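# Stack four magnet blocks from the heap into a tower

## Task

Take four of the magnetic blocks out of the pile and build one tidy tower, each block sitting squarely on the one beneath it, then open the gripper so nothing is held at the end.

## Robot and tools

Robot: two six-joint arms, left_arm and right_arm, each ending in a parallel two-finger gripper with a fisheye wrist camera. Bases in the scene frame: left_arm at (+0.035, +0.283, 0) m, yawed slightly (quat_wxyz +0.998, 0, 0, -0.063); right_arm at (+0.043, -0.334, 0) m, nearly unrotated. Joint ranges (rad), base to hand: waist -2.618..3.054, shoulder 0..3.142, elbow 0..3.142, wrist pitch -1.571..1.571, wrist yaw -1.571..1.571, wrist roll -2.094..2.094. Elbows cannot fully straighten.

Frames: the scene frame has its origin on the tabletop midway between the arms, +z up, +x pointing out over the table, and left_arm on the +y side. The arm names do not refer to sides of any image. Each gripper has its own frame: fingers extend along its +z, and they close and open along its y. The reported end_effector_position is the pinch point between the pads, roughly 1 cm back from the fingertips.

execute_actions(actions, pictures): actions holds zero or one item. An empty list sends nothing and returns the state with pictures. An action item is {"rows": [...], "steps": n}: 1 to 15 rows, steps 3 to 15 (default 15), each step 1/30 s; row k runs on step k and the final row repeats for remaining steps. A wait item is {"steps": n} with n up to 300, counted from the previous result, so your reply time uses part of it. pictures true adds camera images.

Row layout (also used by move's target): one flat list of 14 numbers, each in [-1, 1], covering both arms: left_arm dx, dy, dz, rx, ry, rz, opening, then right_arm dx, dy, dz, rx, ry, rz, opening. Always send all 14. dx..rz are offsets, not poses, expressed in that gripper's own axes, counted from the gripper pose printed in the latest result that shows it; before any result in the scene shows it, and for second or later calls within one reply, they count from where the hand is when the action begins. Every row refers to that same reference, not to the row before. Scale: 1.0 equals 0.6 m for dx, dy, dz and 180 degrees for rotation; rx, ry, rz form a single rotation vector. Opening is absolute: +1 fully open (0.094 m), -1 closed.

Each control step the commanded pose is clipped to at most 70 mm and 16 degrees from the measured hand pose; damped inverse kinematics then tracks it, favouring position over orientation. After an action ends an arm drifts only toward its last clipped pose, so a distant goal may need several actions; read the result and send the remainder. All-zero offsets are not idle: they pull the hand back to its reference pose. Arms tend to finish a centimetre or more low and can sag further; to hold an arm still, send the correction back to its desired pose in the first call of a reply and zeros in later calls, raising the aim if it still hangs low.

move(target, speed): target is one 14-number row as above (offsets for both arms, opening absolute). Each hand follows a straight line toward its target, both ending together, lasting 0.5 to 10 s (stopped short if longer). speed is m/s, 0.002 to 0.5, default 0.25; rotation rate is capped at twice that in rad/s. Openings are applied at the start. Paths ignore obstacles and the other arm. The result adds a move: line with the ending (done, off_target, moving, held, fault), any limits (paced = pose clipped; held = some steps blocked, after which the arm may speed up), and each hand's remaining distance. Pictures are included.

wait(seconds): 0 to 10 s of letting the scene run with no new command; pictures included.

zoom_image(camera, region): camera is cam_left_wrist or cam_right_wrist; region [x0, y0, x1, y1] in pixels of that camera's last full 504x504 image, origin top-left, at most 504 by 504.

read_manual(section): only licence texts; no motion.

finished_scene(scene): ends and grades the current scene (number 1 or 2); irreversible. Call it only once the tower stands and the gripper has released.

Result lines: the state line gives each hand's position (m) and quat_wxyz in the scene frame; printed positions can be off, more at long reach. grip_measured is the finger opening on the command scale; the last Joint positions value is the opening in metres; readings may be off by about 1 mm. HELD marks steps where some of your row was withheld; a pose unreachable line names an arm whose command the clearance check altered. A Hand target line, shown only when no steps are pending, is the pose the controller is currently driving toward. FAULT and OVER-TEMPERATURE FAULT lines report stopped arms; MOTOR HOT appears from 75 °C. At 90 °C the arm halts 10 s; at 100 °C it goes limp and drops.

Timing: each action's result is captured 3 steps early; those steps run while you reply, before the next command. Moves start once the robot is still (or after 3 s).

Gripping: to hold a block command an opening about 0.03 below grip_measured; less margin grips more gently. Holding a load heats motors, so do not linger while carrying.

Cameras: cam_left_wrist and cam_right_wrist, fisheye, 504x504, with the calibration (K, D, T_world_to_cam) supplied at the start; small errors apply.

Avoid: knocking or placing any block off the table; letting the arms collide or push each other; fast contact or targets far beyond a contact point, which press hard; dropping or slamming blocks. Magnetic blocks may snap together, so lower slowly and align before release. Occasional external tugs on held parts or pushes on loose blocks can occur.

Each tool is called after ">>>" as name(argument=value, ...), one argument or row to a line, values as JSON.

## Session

>>> execute_actions(
  actions=[],
)

Scene clock: 0.00 s of 5800.00 s.
left_arm: end_effector_position=(+0.2571, +0.4942, +0.2032) grip_measured=+1.000 end_effector_quat_wxyz=(-0.110, +0.329, +0.913, +0.216) | right_arm: end_effector_position=(+0.6609, +0.0124, +0.1142) grip_measured=+1.000 end_effector_quat_wxyz=(+0.342, +0.154, +0.871, +0.317)
Joint positions: left_arm=[ 0.625  1.51   1.459 -1.328 -0.452  1.234  0.094] | right_arm=[ 0.503  2.638  2.432 -0.396 -0.066  0.878  0.094]
Joint velocities: left_arm=[-0.002 -0.002 -0.002  0.022  0.007 -0.022  0.   ] | right_arm=[ 0.012  0.007 -0.002  0.051 -0.022  0.022  0.   ]
Hand target (left_arm): +0.257, +0.494, +0.207; -0.106, +0.326, +0.913, +0.220
Hand target (right_arm): +0.663, +0.013, +0.130; +0.354, +0.150, +0.865, +0.323
camera_calibration (this result's frames):
cam_left_wrist: T_world_to_cam=[[-0.424335, -0.809595, -0.405581, 0.584729], [-0.741385, 0.0534635, 0.668946, 0.052204], [-0.519892, 0.584549, -0.622908, 0.090137], [0, 0, 0, 1]] pos_world=[0.333686, 0.417913, 0.25838]
cam_right_wrist: T_world_to_cam=[[-0.103452, -0.782689, -0.613756, 0.140837], [-0.978347, 0.191289, -0.0790341, 0.686261], [0.179264, 0.592289, -0.78553, 0.0910242], [0, 0, 0, 1]] pos_world=[0.669654, -0.0749552, 0.21218]

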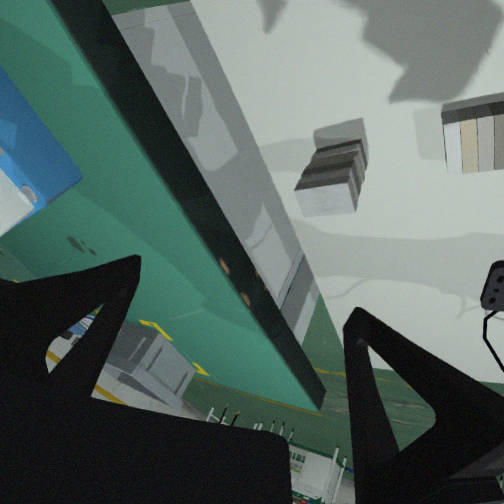

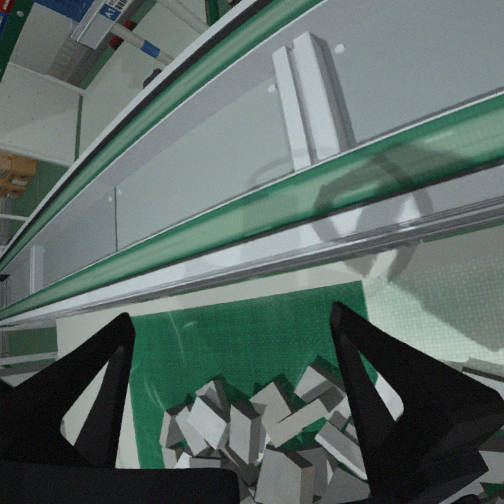

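>>> move(
  target=[-0.626,-0.398,-0.364,0.05,-0.153,0.274,1,0.082,-0.405,-0.75,0.183,0.105,-0.14,1],
  speed=0.3,
)

Scene clock: 2.87 s of 5800.00 s.
left_arm: end_effector_position=(+0.4030, +0.0224, +0.1811) grip_measured=+1.000 end_effector_quat_wxyz=(+0.081, +0.702, +0.707, +0.008) | right_arm: end_effector_position=(+0.2976, -0.3359, +0.1769) grip_measured=+1.000 end_effector_quat_wxyz=(+0.199, +0.003, +0.980, +0.011)
Joint positions: left_arm=[-0.489  2.209  2.357 -1.556  0.01   0.947  0.094] | right_arm=[-0.026  1.139  1.087 -1.119 -0.035 -0.023  0.094]
Joint velocities: left_arm=[-0.002  0.007  0.007 -0.007  0.095  0.066  0.   ] | right_arm=[-0.002 -0.002 -0.007 -0.037 -0.022 -0.066  0.   ]
Hand target (left_arm): +0.404, +0.018, +0.189; +0.094, +0.704, +0.704, +0.003
Hand target (right_arm): +0.293, -0.339, +0.177; +0.200, +0.004, +0.980, +0.007
Off the commanded pose (left_arm): 0.010 m, 9 deg.
Off the commanded pose (right_arm): 0.014 m, 1 deg.
joint sent to its limit (left arm) — the command would take joint 4 (wrist pitch) past its lower limit, so that joint was sent only as far as its limit.
Kept back: nothing.
move: off_target (left_arm, right_arm)
camera_calibration (this result's frames):
cam_left_wrist: T_world_to_cam=[[-0.955795, -0.276435, -0.100203, 0.402671], [-0.293039, 0.867517, 0.401922, 0.0497867], [-0.0241777, 0.413518, -0.910175, 0.284089], [0, 0, 0, 1]] pos_world=[0.406328, -0.0493546, 0.278909]
cam_right_wrist: T_world_to_cam=[[-0.030089, -0.998481, 0.0461586, -0.341852], [-0.983136, 0.0378972, 0.178906, 0.30662], [-0.180383, -0.0399971, -0.982783, 0.341285], [0, 0, 0, 1]] pos_world=[0.352726, -0.339302, 0.296333]

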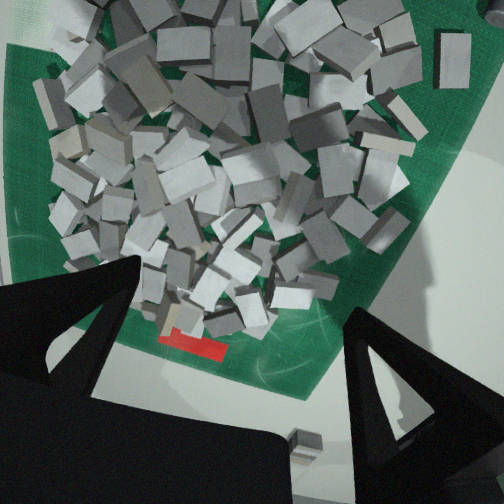

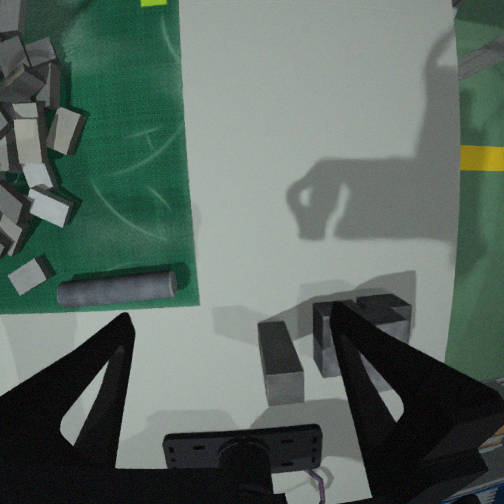

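>>> move(
  target=[0.497,-0.19,-0.05,0,0,0,1,0.02,0.332,0.09,0.082,0.108,0.371,-0.22],
  speed=0.35,
)

Scene clock: 5.63 s of 5800.00 s.
left_arm: end_effector_position=(+0.2944, +0.3249, +0.1746) grip_measured=+1.000 end_effector_quat_wxyz=(+0.078, +0.703, +0.706, +0.033) | right_arm: end_effector_position=(+0.3091, -0.1443, +0.1220) grip_measured=-0.218 end_effector_quat_wxyz=(-0.002, +0.562, +0.827, -0.007)
Joint positions: left_arm=[ 0.345  1.413  1.334 -1.352  0.095  1.778  0.094] | right_arm=[ 0.628  1.792  1.53  -1.322  0.001  1.811  0.037]
Joint velocities: left_arm=[-0.017  0.012 -0.002  0.037 -0.022 -0.022  0.   ] | right_arm=[ 0.002  0.002  0.007 -0.022 -0.022  0.007 -0.   ]
Hand target (left_arm): +0.284, +0.322, +0.174; +0.080, +0.702, +0.707, +0.020
Hand target (right_arm): +0.309, -0.140, +0.127; -0.001, +0.562, +0.827, -0.004
Off the commanded pose (left_arm): 0.013 m, 3 deg.
Off the commanded pose (right_arm): 0.010 m, 1 deg.
Kept back: nothing.
move: off_target (left_arm)
camera_calibration (this result's frames):
cam_left_wrist: T_world_to_cam=[[-0.951918, -0.272871, -0.139262, 0.386344], [-0.306349, 0.850387, 0.427775, -0.236803], [0.00169947, 0.44987, -0.893092, 0.128031], [0, 0, 0, 1]] pos_world=[0.295006, 0.249199, 0.269445]
cam_right_wrist: T_world_to_cam=[[-0.926133, -0.366546, 0.0890067, 0.215238], [-0.263195, 0.797004, 0.543611, 0.163065], [-0.270197, 0.480029, -0.834605, 0.381786], [0, 0, 0, 1]] pos_world=[0.345415, -0.234337, 0.210839]

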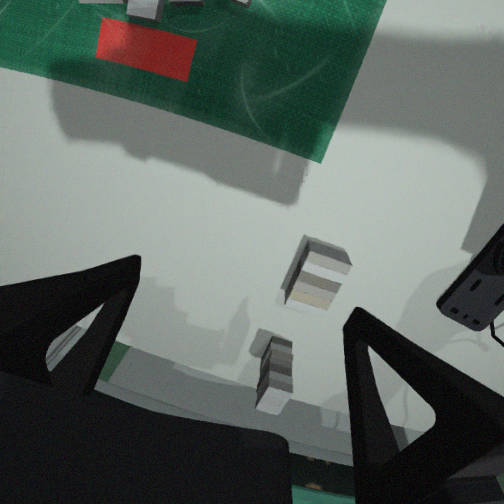

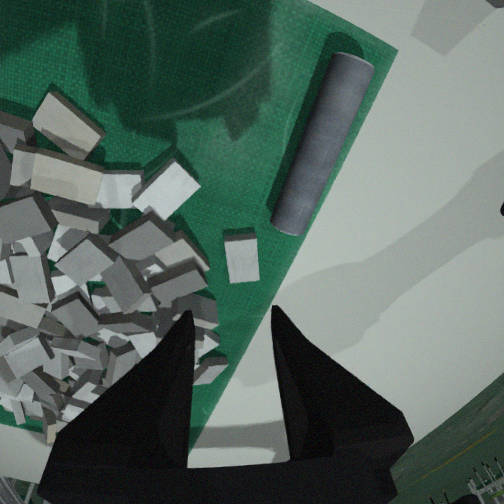

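>>> zoom_image(
  camera="cam_right_wrist",
  region=[0, 70, 280, 350],
)

Region (0, 70, 280, 350) of cam_right_wrist's 504x504 image, scaled by 1.800, with more detail than that image has.

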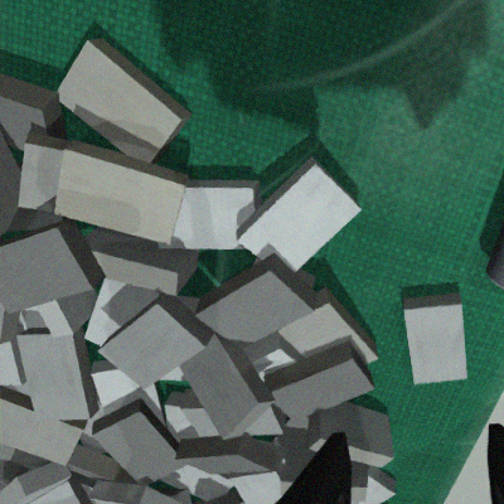

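>>> move(
  target=[0,0,0,0,0,0,1,-0.052,0.075,0.1,-0.004,-0.004,-0.73,-0.22],
  speed=0.5,
)

Scene clock: 10.77 s of 5800.00 s.
left_arm: end_effector_position=(+0.2944, +0.3248, +0.1746) grip_measured=+1.000 end_effector_quat_wxyz=(+0.078, +0.704, +0.706, +0.033) | right_arm: end_effector_position=(+0.3610, -0.1544, +0.0666) grip_measured=-0.218 end_effector_quat_wxyz=(+0.000, -0.523, +0.852, -0.001)
Joint positions: left_arm=[ 0.345  1.413  1.334 -1.352  0.095  1.781  0.094] | right_arm=[ 0.523  1.948  1.513 -1.134  0.001 -0.589  0.037]
Joint velocities: left_arm=[-0.007 -0.002 -0.012 -0.11  -0.007  0.037  0.   ] | right_arm=[-0.002 -0.007  0.007  0.037  0.081  0.037 -0.   ]
Hand target (left_arm): +0.294, +0.325, +0.175; +0.077, +0.703, +0.706, +0.033
Hand target (right_arm): +0.363, -0.158, +0.063; +0.000, -0.523, +0.853, +0.001
Off the commanded pose (left_arm): 0.000 m, 0 deg.
Off the commanded pose (right_arm): 0.006 m, 0 deg.
Kept back: nothing.
move: done
camera_calibration (this result's frames):
cam_left_wrist: T_world_to_cam=[[-0.952514, -0.270673, -0.139473, 0.385839], [-0.30448, 0.851098, 0.427697, -0.237512], [0.00293952, 0.449854, -0.893097, 0.127707], [0, 0, 0, 1]] pos_world=[0.294824, 0.249133, 0.269453]
cam_right_wrist: T_world_to_cam=[[0.889551, -0.450353, 0.0766899, -0.403009], [-0.414975, -0.726372, 0.547887, 0.0341939], [-0.191037, -0.519197, -0.83303, 0.171404], [0, 0, 0, 1]] pos_world=[0.405431, -0.0676661, 0.154957]

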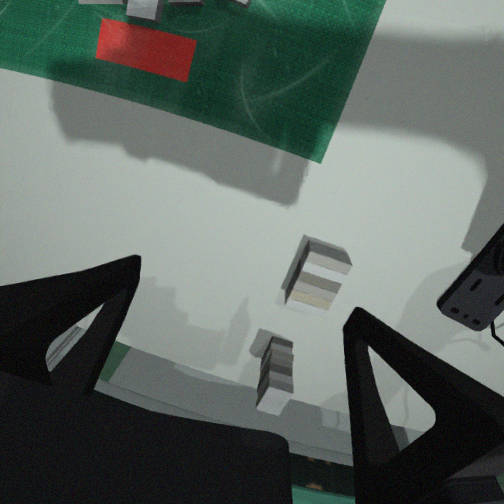

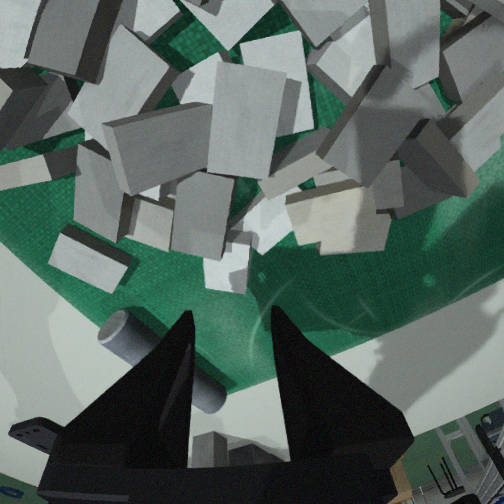

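>>> move(
  target=[0,0,0,0,0,0,1,-0.138,-0.006,-0.012,0,0,0.039,-0.27],
)

Scene clock: 12.20 s of 5800.00 s.
left_arm: end_effector_position=(+0.2944, +0.3248, +0.1746) grip_measured=+1.000 end_effector_quat_wxyz=(+0.078, +0.704, +0.706, +0.033) | right_arm: end_effector_position=(+0.3979, -0.0862, +0.0691) grip_measured=-0.268 end_effector_quat_wxyz=(-0.009, -0.473, +0.881, -0.002)
Joint positions: left_arm=[ 0.345  1.413  1.334 -1.352  0.095  1.781  0.094] | right_arm=[ 0.619  2.247  1.979 -1.322  0.001 -0.377  0.034]
Joint velocities: left_arm=[-0.017  0.002  0.022  0.007 -0.022 -0.007  0.   ] | right_arm=[ 0.002  0.007 -0.007 -0.066 -0.007 -0.022  0.   ]
Hand target (left_arm): +0.294, +0.325, +0.175; +0.078, +0.704, +0.706, +0.033
Hand target (right_arm): +0.402, -0.083, +0.075; -0.000, -0.470, +0.882, -0.001
Off the commanded pose (left_arm): 0.000 m, 0 deg.
Off the commanded pose (right_arm): 0.007 m, 1 deg.
Kept back: nothing.
move: done
camera_calibration (this result's frames):
cam_left_wrist: T_world_to_cam=[[-0.952514, -0.270673, -0.139473, 0.385839], [-0.30448, 0.851098, 0.427697, -0.237512], [0.00293952, 0.449854, -0.893097, 0.127707], [0, 0, 0, 1]] pos_world=[0.294824, 0.249133, 0.269453]
cam_right_wrist: T_world_to_cam=[[0.832424, -0.549739, 0.0696942, -0.390731], [-0.487634, -0.666964, 0.563358, 0.130597], [-0.263216, -0.502938, -0.823269, 0.245433], [0, 0, 0, 1]] pos_world=[0.453539, -0.00425925, 0.155716]

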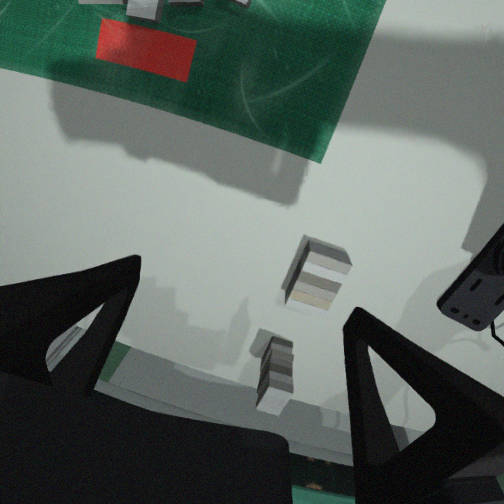

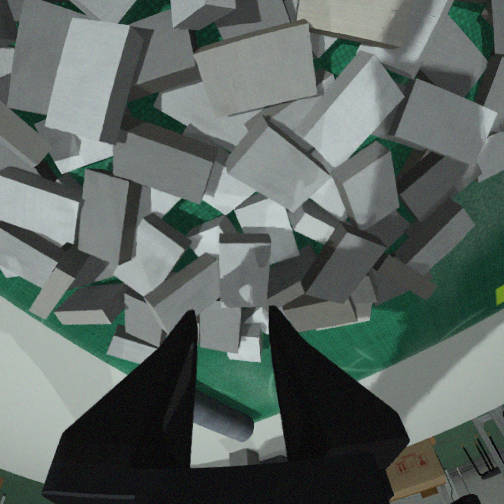

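>>> move(
  target=[0,0,0,0,0,0,1,-0.017,-0.014,0.015,0.003,-0.005,0,-0.27],
  speed=0.12,
)

Scene clock: 13.17 s of 5800.00 s.
left_arm: end_effector_position=(+0.2944, +0.3248, +0.1746) grip_measured=+1.000 end_effector_quat_wxyz=(+0.078, +0.704, +0.706, +0.033) | right_arm: end_effector_position=(+0.3986, -0.0857, +0.0528) grip_measured=-0.268 end_effector_quat_wxyz=(-0.023, -0.474, +0.880, -0.003)
Joint positions: left_arm=[ 0.345  1.413  1.334 -1.352  0.095  1.781  0.094] | right_arm=[ 0.619  2.286  1.979 -1.309  0.001 -0.379  0.034]
Joint velocities: left_arm=[ 0.002 -0.007 -0.002  0.007 -0.022 -0.007  0.   ] | right_arm=[-0.002 -0.012  0.002  0.022  0.022  0.037 -0.   ]
Hand target (left_arm): +0.294, +0.325, +0.175; +0.078, +0.704, +0.706, +0.033
Hand target (right_arm): +0.410, -0.083, +0.060; -0.000, -0.473, +0.881, -0.002
Off the commanded pose (left_arm): 0.000 m, 0 deg.
Off the commanded pose (right_arm): 0.014 m, 3 deg.
Kept back: nothing.
move: off_target (right_arm)
camera_calibration (this result's frames):
cam_left_wrist: T_world_to_cam=[[-0.952514, -0.270673, -0.139473, 0.385839], [-0.30448, 0.851098, 0.427697, -0.237512], [0.00293952, 0.449854, -0.893097, 0.127707], [0, 0, 0, 1]] pos_world=[0.294824, 0.249133, 0.269453]
cam_right_wrist: T_world_to_cam=[[0.83489, -0.547165, 0.0597391, -0.390145], [-0.473778, -0.659152, 0.583997, 0.134521], [-0.280166, -0.515877, -0.809554, 0.237343], [0, 0, 0, 1]] pos_world=[0.455957, -0.00236401, 0.136889]

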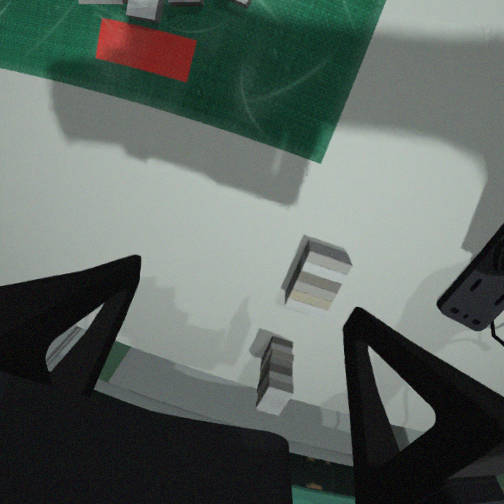

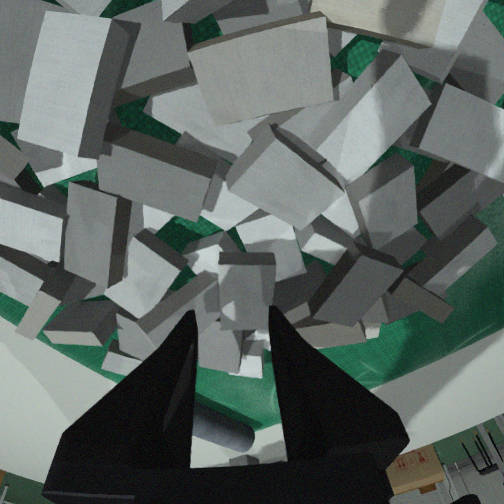

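>>> move(
  target=[0,0,0,0,0,0,1,-0.022,-0.026,-0.022,0.007,-0.013,0,-0.2],
  speed=0.12,
)

Scene clock: 14.20 s of 5800.00 s.
left_arm: end_effector_position=(+0.2944, +0.3248, +0.1746) grip_measured=+1.000 end_effector_quat_wxyz=(+0.078, +0.704, +0.706, +0.033) | right_arm: end_effector_position=(+0.4121, -0.0815, +0.0613) grip_measured=-0.202 end_effector_quat_wxyz=(-0.007, -0.475, +0.880, -0.001)
Joint positions: left_arm=[ 0.345  1.413  1.334 -1.352  0.095  1.781  0.094] | right_arm=[ 0.609  2.311  2.056 -1.329  0.001 -0.392  0.038]
Joint velocities: left_arm=[ 0.002  0.022  0.017  0.037 -0.007 -0.037  0.   ] | right_arm=[ 0.002 -0.012  0.007 -0.022  0.051  0.022 -0.   ]
Hand target (left_arm): +0.294, +0.325, +0.175; +0.078, +0.704, +0.706, +0.033
Hand target (right_arm): +0.419, -0.083, +0.065; +0.001, -0.474, +0.880, -0.003
Off the commanded pose (left_arm): 0.000 m, 0 deg.
Off the commanded pose (right_arm): 0.008 m, 1 deg.
Kept back: nothing.
move: done
camera_calibration (this result's frames):
cam_left_wrist: T_world_to_cam=[[-0.952514, -0.270673, -0.139473, 0.385839], [-0.30448, 0.851098, 0.427697, -0.237512], [0.00293952, 0.449854, -0.893097, 0.127707], [0, 0, 0, 1]] pos_world=[0.294824, 0.249133, 0.269453]
cam_right_wrist: T_world_to_cam=[[0.834818, -0.545849, 0.0716176, -0.400203], [-0.486876, -0.671303, 0.558842, 0.14468], [-0.256966, -0.5014, -0.826176, 0.242787], [0, 0, 0, 1]] pos_world=[0.466926, 0.000406817, 0.148393]

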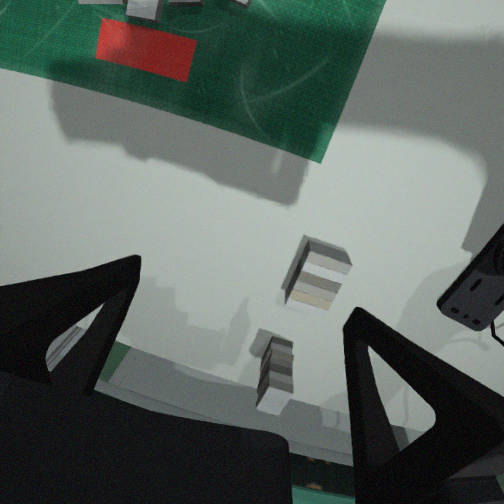

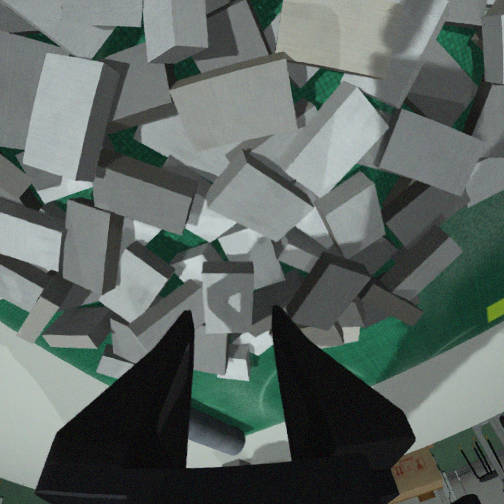

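>>> move(
  target=[0,0,0,0,0,0,1,0.004,0.002,0.036,0,0,0,-0.25],
  speed=0.08,
)

>>> move(
  target=[0,0,0,0,0,0,1,0,0,0,0,0,0,-0.52],
)

Scene clock: 15.30 s of 5800.00 s.
left_arm: end_effector_position=(+0.2944, +0.3248, +0.1746) grip_measured=+1.000 end_effector_quat_wxyz=(+0.078, +0.704, +0.706, +0.033) | right_arm: end_effector_position=(+0.4085, -0.0839, +0.0396) grip_measured=-0.248 end_effector_quat_wxyz=(-0.013, -0.475, +0.880, -0.002)
Joint positions: left_arm=[ 0.345  1.413  1.334 -1.352  0.095  1.781  0.094] | right_arm=[ 0.609  2.311  1.97  -1.255  0.001 -0.392  0.035]
Joint velocities: left_arm=[ 0.007  0.002 -0.002 -0.007 -0.037  0.007  0.   ] | right_arm=[-0.002  0.007  0.007 -0.037 -0.022  0.051 -0.001]
Hand target (left_arm): +0.294, +0.325, +0.175; +0.078, +0.704, +0.706, +0.033
Hand target (right_arm): +0.410, -0.083, +0.040; -0.007, -0.475, +0.880, -0.001
Off the commanded pose (left_arm): 0.000 m, 0 deg.
Off the commanded pose (right_arm): 0.001 m, 1 deg.
Kept back: nothing.
move: done
camera_calibration (this result's frames):
cam_left_wrist: T_world_to_cam=[[-0.952514, -0.270673, -0.139473, 0.385839], [-0.30448, 0.851098, 0.427697, -0.237512], [0.00293952, 0.449854, -0.893097, 0.127707], [0, 0, 0, 1]] pos_world=[0.294824, 0.249133, 0.269453]
cam_right_wrist: T_world_to_cam=[[0.835724, -0.545054, 0.0669419, -0.39713], [-0.480936, -0.667613, 0.568326, 0.150925], [-0.265077, -0.507159, -0.820076, 0.225368], [0, 0, 0, 1]] pos_world=[0.464217, -0.0014003, 0.125629]

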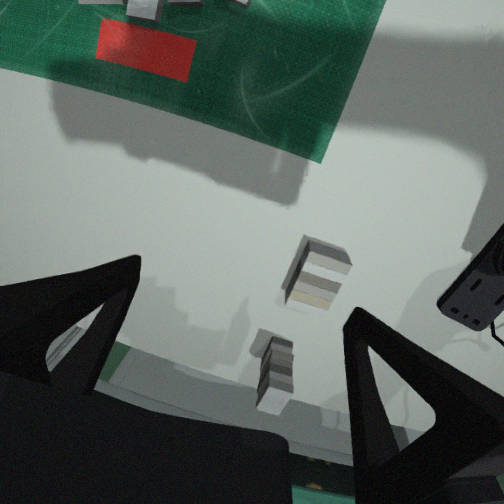

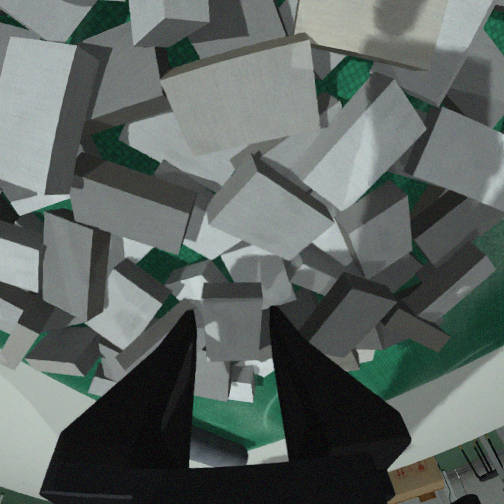

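Scene clock: 15.80 s of 5800.00 s.
left_arm: end_effector_position=(+0.2944, +0.3248, +0.1746) grip_measured=+1.000 end_effector_quat_wxyz=(+0.078, +0.704, +0.706, +0.033) | right_arm: end_effector_position=(+0.4086, -0.0839, +0.0396) grip_measured=-0.483 end_effector_quat_wxyz=(-0.012, -0.475, +0.880, -0.002)
Joint positions: left_arm=[ 0.345  1.413  1.334 -1.352  0.095  1.781  0.094] | right_arm=[ 0.609  2.311  1.97  -1.254  0.001 -0.392  0.024]
Joint velocities: left_arm=[-0.002 -0.002 -0.032 -0.095  0.007 -0.037  0.   ] | right_arm=[ 0.017 -0.022 -0.007  0.022  0.022 -0.022  0.001]
Hand target (left_arm): +0.294, +0.325, +0.175; +0.078, +0.704, +0.706, +0.033
Hand target (right_arm): +0.409, -0.084, +0.040; -0.012, -0.475, +0.880, -0.002
Off the commanded pose (left_arm): 0.000 m, 0 deg.
Off the commanded pose (right_arm): 0.000 m, 0 deg.
Kept back: nothing.
move: done
camera_calibration (this result's frames):
cam_left_wrist: T_world_to_cam=[[-0.952514, -0.270673, -0.139473, 0.385839], [-0.30448, 0.851098, 0.427697, -0.237512], [0.00293952, 0.449854, -0.893097, 0.127707], [0, 0, 0, 1]] pos_world=[0.294824, 0.249133, 0.269453]
cam_right_wrist: T_world_to_cam=[[0.835703, -0.545068, 0.067088, -0.397165], [-0.481115, -0.667735, 0.568031, 0.151075], [-0.264818, -0.506982, -0.820268, 0.225331], [0, 0, 0, 1]] pos_world=[0.464268, -0.00136535, 0.125662]

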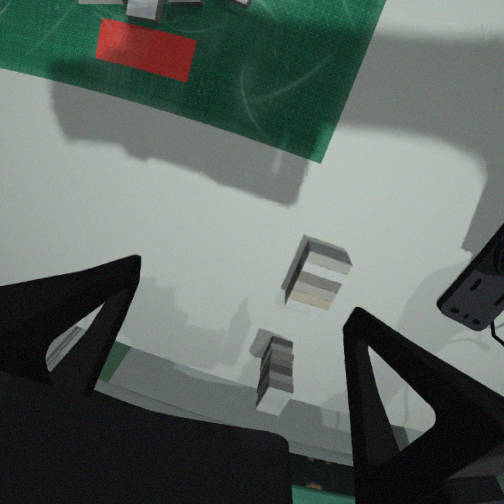

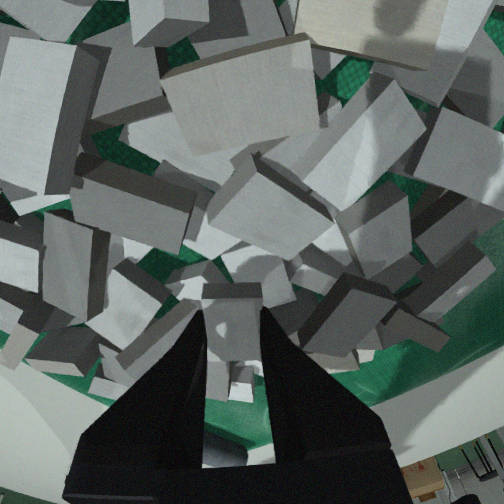

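>>> move(
  target=[0,0,0,0,0,0,1,0,0,-0.085,0,0,0,-0.53],
  speed=0.15,
)

>>> move(
  target=[0,0,0,0,0,0,1,0.141,0.133,0.02,0.012,-0.008,-0.33,-0.53],
  speed=0.4,
)

>>> zoom_image(
  camera="cam_right_wrist",
  region=[140, 190, 340, 390],
)

Scene clock: 17.10 s of 5800.00 s.
left_arm: end_effector_position=(+0.2944, +0.3248, +0.1746) grip_measured=+1.000 end_effector_quat_wxyz=(+0.078, +0.704, +0.706, +0.033) | right_arm: end_effector_position=(+0.4051, -0.0863, +0.0843) grip_measured=-0.483 end_effector_quat_wxyz=(-0.022, -0.475, +0.880, -0.003)
Joint positions: left_arm=[ 0.345  1.413  1.334 -1.352  0.095  1.781  0.094] | right_arm=[ 0.609  2.312  2.148 -1.452  0.001 -0.392  0.024]
Joint velocities: left_arm=[-0.017  0.002  0.002  0.066 -0.066  0.051  0.   ] | right_arm=[ 0.007 -0.002  0.007 -0.11   0.037  0.051  0.   ]
Hand target (left_arm): +0.294, +0.325, +0.175; +0.078, +0.704, +0.706, +0.033
Hand target (right_arm): +0.409, -0.083, +0.091; -0.012, -0.475, +0.880, -0.002
Off the commanded pose (left_arm): 0.000 m, 0 deg.
Off the commanded pose (right_arm): 0.008 m, 1 deg.
Kept back: nothing.
move: done
camera_calibration (this result's frames):
cam_left_wrist: T_world_to_cam=[[-0.952514, -0.270673, -0.139473, 0.385839], [-0.30448, 0.851098, 0.427697, -0.237512], [0.00293952, 0.449854, -0.893097, 0.127707], [0, 0, 0, 1]] pos_world=[0.294824, 0.249133, 0.269453]
cam_right_wrist: T_world_to_cam=[[0.836759, -0.544348, 0.0593309, -0.398222], [-0.471499, -0.661172, 0.583558, 0.117756], [-0.278431, -0.516272, -0.809901, 0.263607], [0, 0, 0, 1]] pos_world=[0.462134, -0.00282149, 0.168405]

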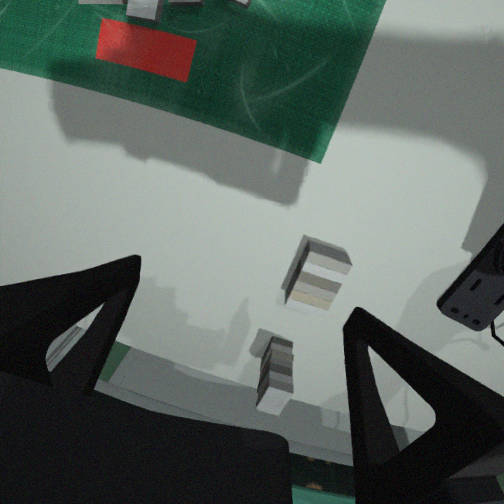

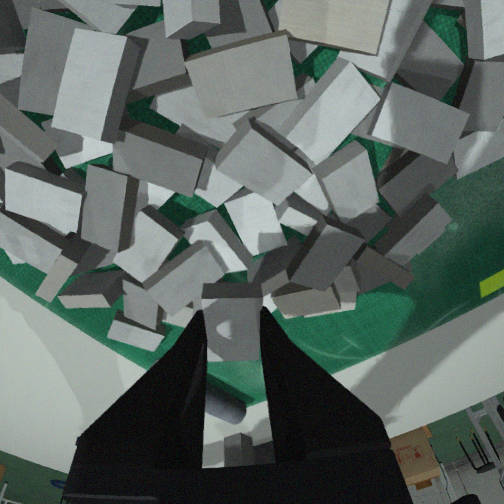

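Scene clock: 19.07 s of 5800.00 s.
left_arm: end_effector_position=(+0.2944, +0.3248, +0.1746) grip_measured=+1.000 end_effector_quat_wxyz=(+0.078, +0.704, +0.706, +0.033) | right_arm: end_effector_position=(+0.2928, -0.1170, +0.0676) grip_measured=-0.483 end_effector_quat_wxyz=(+0.017, +0.845, -0.535, +0.000)
Joint positions: left_arm=[ 0.345  1.413  1.334 -1.352  0.095  1.781  0.094] | right_arm=[ 0.729  1.85   1.384 -1.136  0.01  -1.294  0.024]
Joint velocities: left_arm=[-0.002 -0.012  0.002 -0.007 -0.022  0.007  0.   ] | right_arm=[ 0.007  0.002 -0.002  0.022  0.022 -0.022 -0.   ]
Hand target (left_arm): +0.294, +0.325, +0.175; +0.078, +0.704, +0.706, +0.033
Hand target (right_arm): +0.291, -0.114, +0.074; +0.003, +0.849, -0.528, +0.002
Off the commanded pose (left_arm): 0.000 m, 0 deg.
Off the commanded pose (right_arm): 0.010 m, 2 deg.
Kept back: nothing.
move: done
camera_calibration (this result's frames):
cam_left_wrist: T_world_to_cam=[[-0.952514, -0.270673, -0.139473, 0.385839], [-0.30448, 0.851098, 0.427697, -0.237512], [0.00293952, 0.449854, -0.893097, 0.127707], [0, 0, 0, 1]] pos_world=[0.294824, 0.249133, 0.269453]
cam_right_wrist: T_world_to_cam=[[0.902336, 0.428379, 0.0477617, -0.224597], [0.329496, -0.756965, 0.564302, -0.190162], [0.277889, -0.493453, -0.824186, 0.0437219], [0, 0, 0, 1]] pos_world=[0.253169, -0.0261588, 0.154071]

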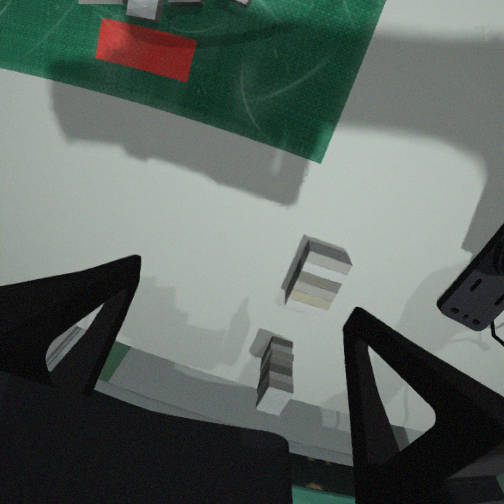

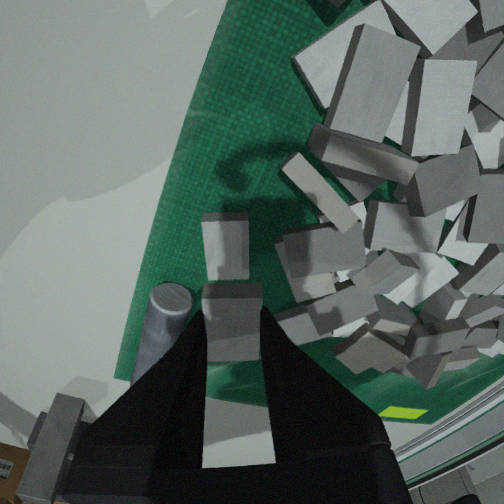

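Region (140, 190, 340, 390) of cam_right_wrist's 504x504 image, scaled by 2.520, with more detail than that image has.

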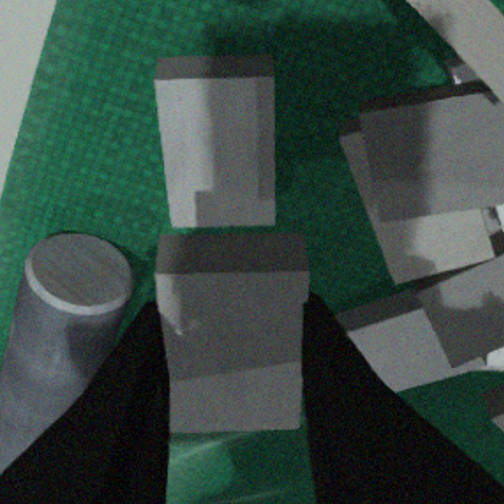

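>>> move(
  target=[0,0,0,0,0,0,1,-0.024,0.007,0.054,0.009,-0.006,0,-0.53],
  speed=0.12,
)

>>> zoom_image(
  camera="cam_right_wrist",
  region=[140, 190, 340, 390],
)

Scene clock: 20.30 s of 5800.00 s.
left_arm: end_effector_position=(+0.2944, +0.3248, +0.1746) grip_measured=+1.000 end_effector_quat_wxyz=(+0.078, +0.704, +0.706, +0.033) | right_arm: end_effector_position=(+0.2868, -0.1100, +0.0381) grip_measured=-0.483 end_effector_quat_wxyz=(-0.001, +0.844, -0.536, +0.005)
Joint positions: left_arm=[ 0.345  1.413  1.334 -1.352  0.095  1.781  0.094] | right_arm=[ 0.757  1.85   1.262 -0.979  0.01  -1.265  0.024]
Joint velocities: left_arm=[-0.012 -0.012 -0.017  0.007  0.007 -0.007  0.   ] | right_arm=[ 0.002  0.002 -0.007  0.022  0.022 -0.007  0.   ]
Hand target (left_arm): +0.294, +0.325, +0.175; +0.078, +0.704, +0.706, +0.033
Hand target (right_arm): +0.283, -0.107, +0.035; -0.000, +0.845, -0.535, +0.000
Off the commanded pose (left_arm): 0.000 m, 0 deg.
Off the commanded pose (right_arm): 0.006 m, 1 deg.
Kept back: nothing.
move: done
camera_calibration (this result's frames):
cam_left_wrist: T_world_to_cam=[[-0.952514, -0.270673, -0.139473, 0.385839], [-0.30448, 0.851098, 0.427697, -0.237512], [0.00293952, 0.449854, -0.893097, 0.127707], [0, 0, 0, 1]] pos_world=[0.294824, 0.249133, 0.269453]
cam_right_wrist: T_world_to_cam=[[0.901081, 0.425813, 0.0820779, -0.221981], [0.313587, -0.770555, 0.554895, -0.162851], [0.299527, -0.474267, -0.827861, 0.0205986], [0, 0, 0, 1]] pos_world=[0.244921, -0.0211939, 0.125638]

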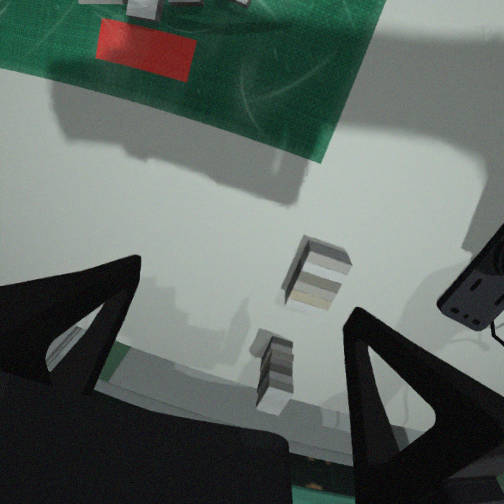

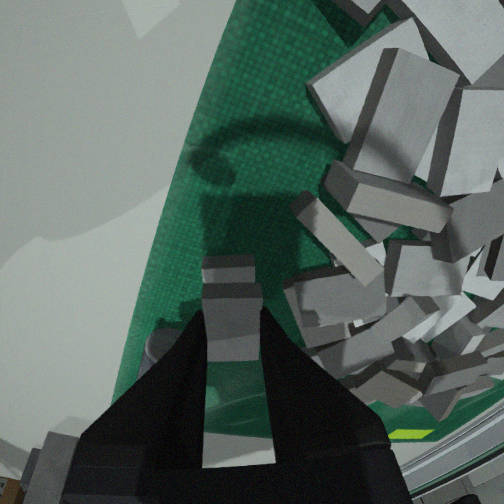

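Region (140, 190, 340, 390) of cam_right_wrist's 504x504 image, scaled by 2.520, with more detail than that image has.

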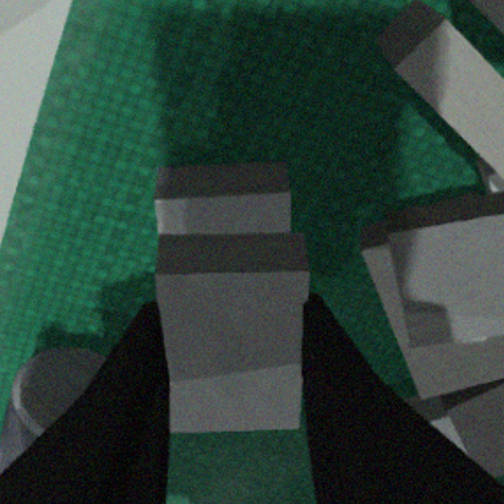

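>>> move(
  target=[0,0,0,0,0,0,1,-0.002,0.005,0.022,0,0,0,-0.53],
  speed=0.05,
)

>>> move(
  target=[0,0,0,0,0,0,1,0,0,0,0,0,0,-0.25],
)

>>> zoom_image(
  camera="cam_right_wrist",
  region=[140, 190, 340, 390],
)

Scene clock: 21.23 s of 5800.00 s.
left_arm: end_effector_position=(+0.2944, +0.3248, +0.1746) grip_measured=+1.000 end_effector_quat_wxyz=(+0.078, +0.704, +0.706, +0.033) | right_arm: end_effector_position=(+0.2856, -0.1111, +0.0300) grip_measured=-0.483 end_effector_quat_wxyz=(-0.004, +0.844, -0.536, +0.006)
Joint positions: left_arm=[ 0.345  1.413  1.334 -1.352  0.095  1.781  0.094] | right_arm=[ 0.757  1.85   1.228 -0.939  0.01  -1.264  0.024]
Joint velocities: left_arm=[ 0.002 -0.002 -0.002 -0.022  0.051 -0.007  0.   ] | right_arm=[-0.002  0.002  0.017 -0.051  0.022 -0.051 -0.001]
Hand target (left_arm): +0.294, +0.325, +0.175; +0.078, +0.704, +0.706, +0.033
Hand target (right_arm): +0.284, -0.111, +0.025; -0.000, +0.844, -0.536, +0.005
Off the commanded pose (left_arm): 0.000 m, 0 deg.
Off the commanded pose (right_arm): 0.006 m, 0 deg.
Kept back: nothing.
move: done
camera_calibration (this result's frames):
cam_left_wrist: T_world_to_cam=[[-0.952514, -0.270673, -0.139473, 0.385839], [-0.30448, 0.851098, 0.427697, -0.237512], [0.00293952, 0.449854, -0.893097, 0.127707], [0, 0, 0, 1]] pos_world=[0.294824, 0.249133, 0.269453]
cam_right_wrist: T_world_to_cam=[[0.900862, 0.425117, 0.0878811, -0.220014], [0.31081, -0.772972, 0.553092, -0.158248], [0.303058, -0.470945, -0.828472, 0.0131267], [0, 0, 0, 1]] pos_world=[0.24341, -0.0226075, 0.117736]

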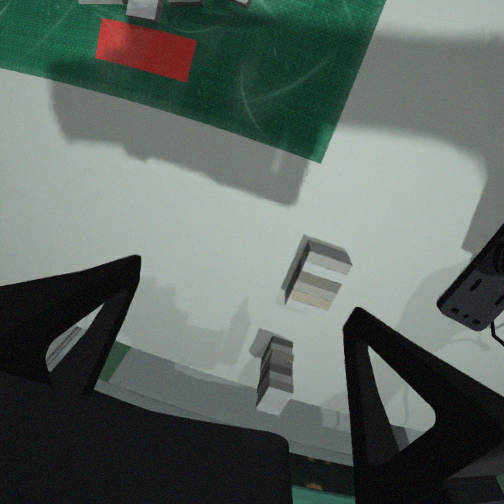

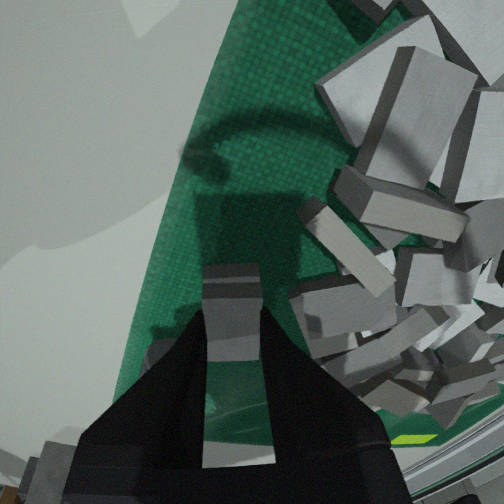

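Scene clock: 21.73 s of 5800.00 s.
left_arm: end_effector_position=(+0.2944, +0.3248, +0.1746) grip_measured=+1.000 end_effector_quat_wxyz=(+0.078, +0.704, +0.706, +0.033) | right_arm: end_effector_position=(+0.2857, -0.1110, +0.0300) grip_measured=-0.252 end_effector_quat_wxyz=(-0.004, +0.844, -0.536, +0.006)
Joint positions: left_arm=[ 0.345  1.413  1.334 -1.352  0.095  1.781  0.094] | right_arm=[ 0.757  1.85   1.228 -0.939  0.01  -1.264  0.035]
Joint velocities: left_arm=[ 0.012 -0.012 -0.007  0.037 -0.051 -0.051  0.   ] | right_arm=[-0.002  0.027 -0.007 -0.022 -0.037  0.022 -0.001]
Hand target (left_arm): +0.294, +0.325, +0.175; +0.078, +0.704, +0.706, +0.033
Hand target (right_arm): +0.286, -0.111, +0.030; -0.004, +0.844, -0.536, +0.006
Off the commanded pose (left_arm): 0.000 m, 0 deg.
Off the commanded pose (right_arm): 0.000 m, 0 deg.
Kept back: nothing.
move: done
camera_calibration (this result's frames):
cam_left_wrist: T_world_to_cam=[[-0.952514, -0.270673, -0.139473, 0.385839], [-0.30448, 0.851098, 0.427697, -0.237512], [0.00293952, 0.449854, -0.893097, 0.127707], [0, 0, 0, 1]] pos_world=[0.294824, 0.249133, 0.269453]
cam_right_wrist: T_world_to_cam=[[0.900838, 0.425094, 0.0882435, -0.220111], [0.310655, -0.773116, 0.552979, -0.158188], [0.30329, -0.470731, -0.828509, 0.0130953], [0, 0, 0, 1]] pos_world=[0.243455, -0.0225658, 0.117748]

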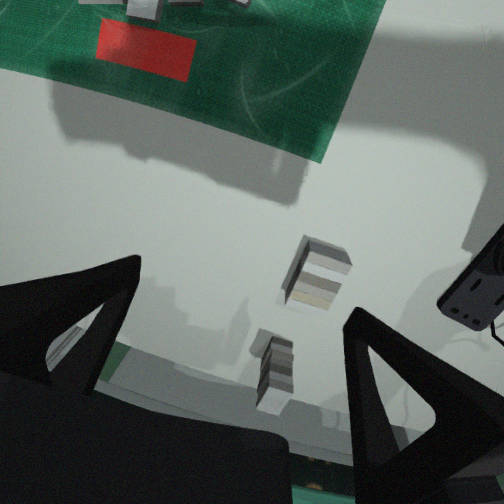

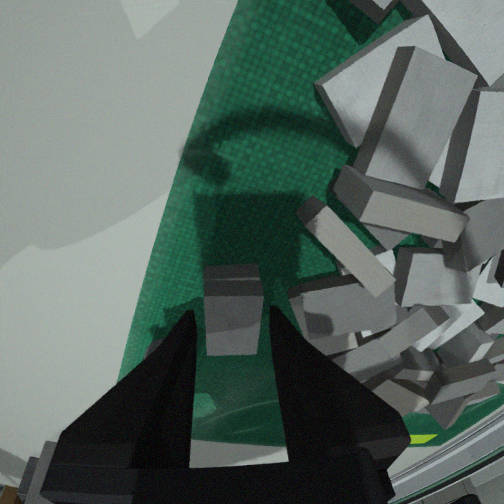

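Region (140, 190, 340, 390) of cam_right_wrist's 504x504 image, scaled by 2.520, with more detail than that image has.

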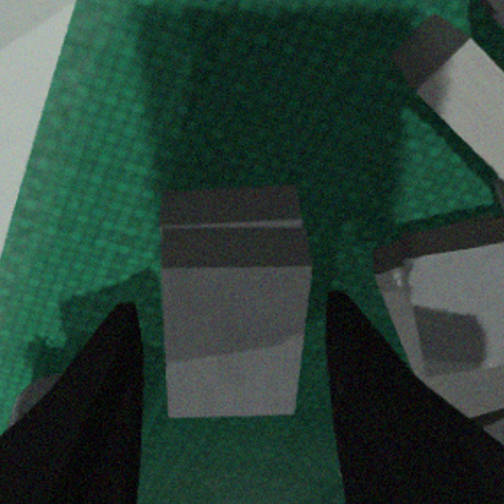

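>>> move(
  target=[0,0,0,0,0,0,1,0,0,-0.065,0,0,0,-0.25],
)

>>> move(
  target=[0,0,0,0,0,0,1,-0.15,-0.108,-0.02,0.008,0,0.061,-0.25],
  speed=0.3,
)

Scene clock: 22.93 s of 5800.00 s.
left_arm: end_effector_position=(+0.2944, +0.3248, +0.1746) grip_measured=+1.000 end_effector_quat_wxyz=(+0.078, +0.704, +0.706, +0.033) | right_arm: end_effector_position=(+0.2811, -0.1153, +0.0576) grip_measured=-0.252 end_effector_quat_wxyz=(+0.010, +0.844, -0.536, +0.003)
Joint positions: left_arm=[ 0.345  1.413  1.334 -1.352  0.095  1.781  0.094] | right_arm=[ 0.757  1.82   1.304 -1.074  0.01  -1.264  0.035]
Joint velocities: left_arm=[ 0.002 -0.007 -0.012 -0.051 -0.066 -0.037  0.   ] | right_arm=[-0.002  0.002  0.007 -0.022 -0.066 -0.022 -0.   ]
Hand target (left_arm): +0.294, +0.325, +0.175; +0.078, +0.704, +0.706, +0.033
Hand target (right_arm): +0.284, -0.111, +0.069; -0.004, +0.844, -0.536, +0.006
Off the commanded pose (left_arm): 0.000 m, 0 deg.
Off the commanded pose (right_arm): 0.013 m, 2 deg.
Kept back: nothing.
move: off_target (right_arm)
camera_calibration (this result's frames):
cam_left_wrist: T_world_to_cam=[[-0.952514, -0.270673, -0.139473, 0.385839], [-0.30448, 0.851098, 0.427697, -0.237512], [0.00293952, 0.449854, -0.893097, 0.127707], [0, 0, 0, 1]] pos_world=[0.294824, 0.249133, 0.269453]
cam_right_wrist: T_world_to_cam=[[0.902422, 0.42656, 0.0606691, -0.215219], [0.322514, -0.762146, 0.561354, -0.177845], [0.28569, -0.487012, -0.825349, 0.0381826], [0, 0, 0, 1]] pos_world=[0.240667, -0.0251444, 0.144405]

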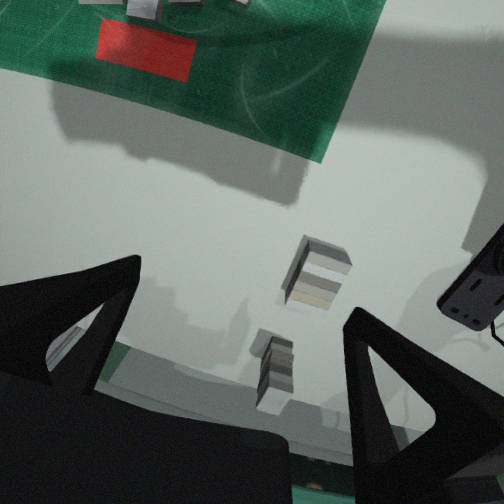

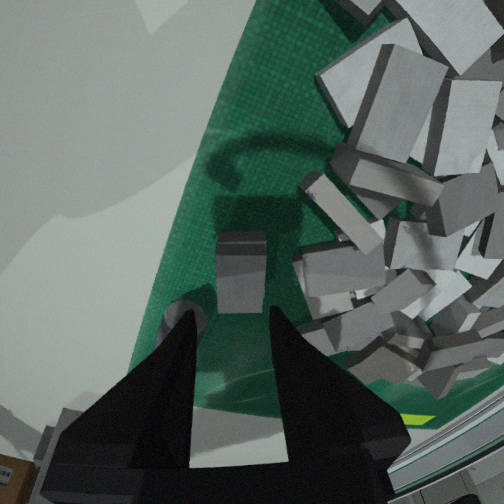

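Scene clock: 24.07 s of 5800.00 s.
left_arm: end_effector_position=(+0.2944, +0.3248, +0.1746) grip_measured=+1.000 end_effector_quat_wxyz=(+0.078, +0.704, +0.706, +0.033) | right_arm: end_effector_position=(+0.2985, -0.0102, +0.0627) grip_measured=-0.252 end_effector_quat_wxyz=(+0.007, +0.792, -0.610, +0.009)
Joint positions: left_arm=[ 0.345  1.413  1.334 -1.352  0.095  1.781  0.094] | right_arm=[ 0.92   2.154  1.803 -1.235  0.019 -0.92   0.035]
Joint velocities: left_arm=[-0.012  0.007 -0.012 -0.081 -0.007  0.051  0.   ] | right_arm=[-0.012 -0.012 -0.012 -0.051  0.022 -0.037 -0.   ]
Hand target (left_arm): +0.294, +0.325, +0.175; +0.078, +0.704, +0.706, +0.033
Hand target (right_arm): +0.302, -0.007, +0.068; +0.001, +0.789, -0.614, +0.011
Off the commanded pose (left_arm): 0.000 m, 0 deg.
Off the commanded pose (right_arm): 0.007 m, 1 deg.
Kept back: nothing.
move: done
camera_calibration (this result's frames):
cam_left_wrist: T_world_to_cam=[[-0.952514, -0.270673, -0.139473, 0.385839], [-0.30448, 0.851098, 0.427697, -0.237512], [0.00293952, 0.449854, -0.893097, 0.127707], [0, 0, 0, 1]] pos_world=[0.294824, 0.249133, 0.269453]
cam_right_wrist: T_world_to_cam=[[0.963561, 0.256748, 0.0750421, -0.296982], [0.170318, -0.805209, 0.568006, -0.0617202], [0.206259, -0.534527, -0.819596, 0.111528], [0, 0, 0, 1]] pos_world=[0.273669, 0.0861667, 0.148752]

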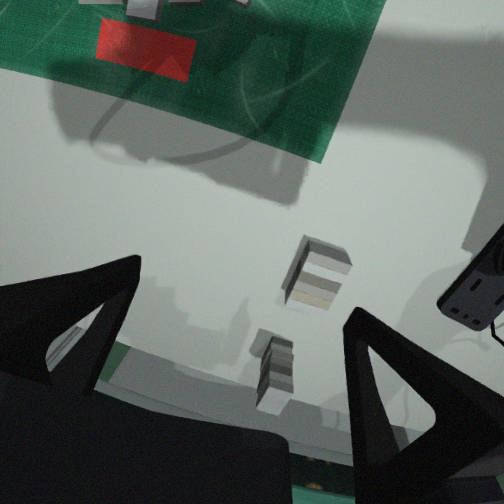

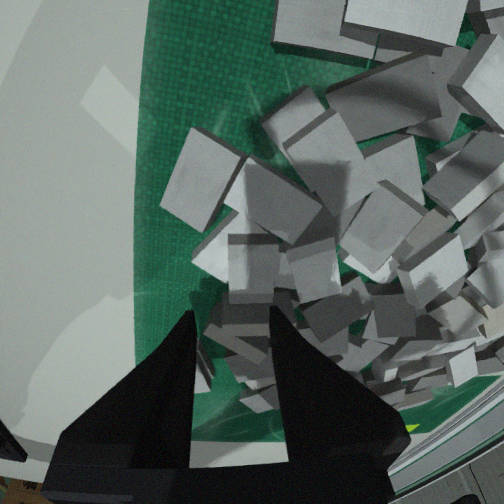

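>>> move(
  target=[0,0,0,0,0,0,1,-0.013,-0.022,0.018,0.004,-0.004,0,-0.25],
  speed=0.12,
)

Scene clock: 25.27 s of 5800.00 s.
left_arm: end_effector_position=(+0.2944, +0.3248, +0.1746) grip_measured=+1.000 end_effector_quat_wxyz=(+0.078, +0.704, +0.706, +0.033) | right_arm: end_effector_position=(+0.3013, -0.0066, +0.0454) grip_measured=-0.252 end_effector_quat_wxyz=(+0.017, +0.792, -0.610, +0.009)
Joint positions: left_arm=[ 0.345  1.413  1.334 -1.352  0.095  1.781  0.094] | right_arm=[ 0.92   2.204  1.813 -1.215  0.019 -0.92   0.035]
Joint velocities: left_arm=[-0.007 -0.007 -0.017  0.022 -0.051  0.066  0.   ] | right_arm=[ 0.007 -0.002  0.002  0.022 -0.066 -0.007  0.001]
Hand target (left_arm): +0.294, +0.325, +0.175; +0.078, +0.704, +0.706, +0.033
Hand target (right_arm): +0.309, +0.000, +0.052; -0.001, +0.792, -0.610, +0.008
Off the commanded pose (left_arm): 0.000 m, 0 deg.
Off the commanded pose (right_arm): 0.012 m, 2 deg.
Kept back: nothing.
move: off_target (right_arm)
camera_calibration (this result's frames):
cam_left_wrist: T_world_to_cam=[[-0.952514, -0.270673, -0.139473, 0.385839], [-0.30448, 0.851098, 0.427697, -0.237512], [0.00293952, 0.449854, -0.893097, 0.127707], [0, 0, 0, 1]] pos_world=[0.294824, 0.249133, 0.269453]
cam_right_wrist: T_world_to_cam=[[0.964282, 0.258167, 0.0592551, -0.298823], [0.177614, -0.79617, 0.578418, -0.0520496], [0.196505, -0.547233, -0.813586, 0.101263], [0, 0, 0, 1]] pos_world=[0.277496, 0.0911202, 0.130199]

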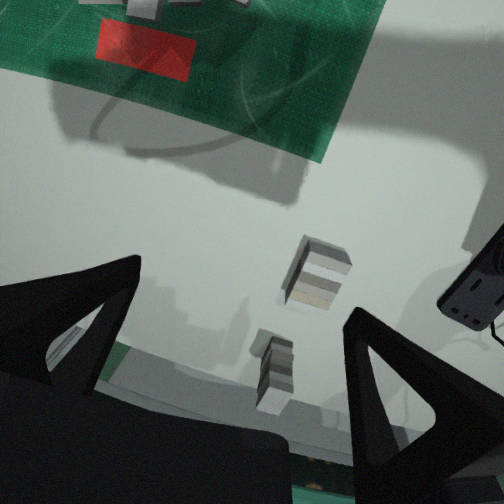

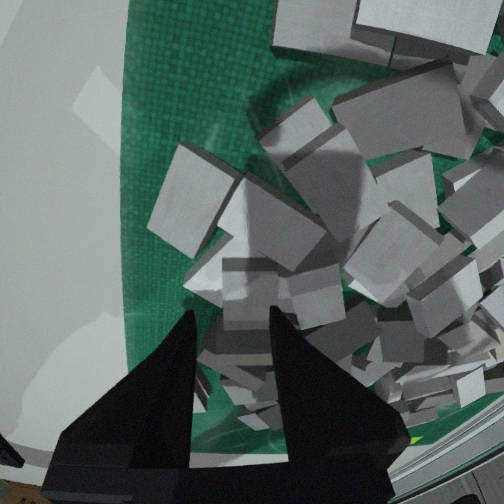

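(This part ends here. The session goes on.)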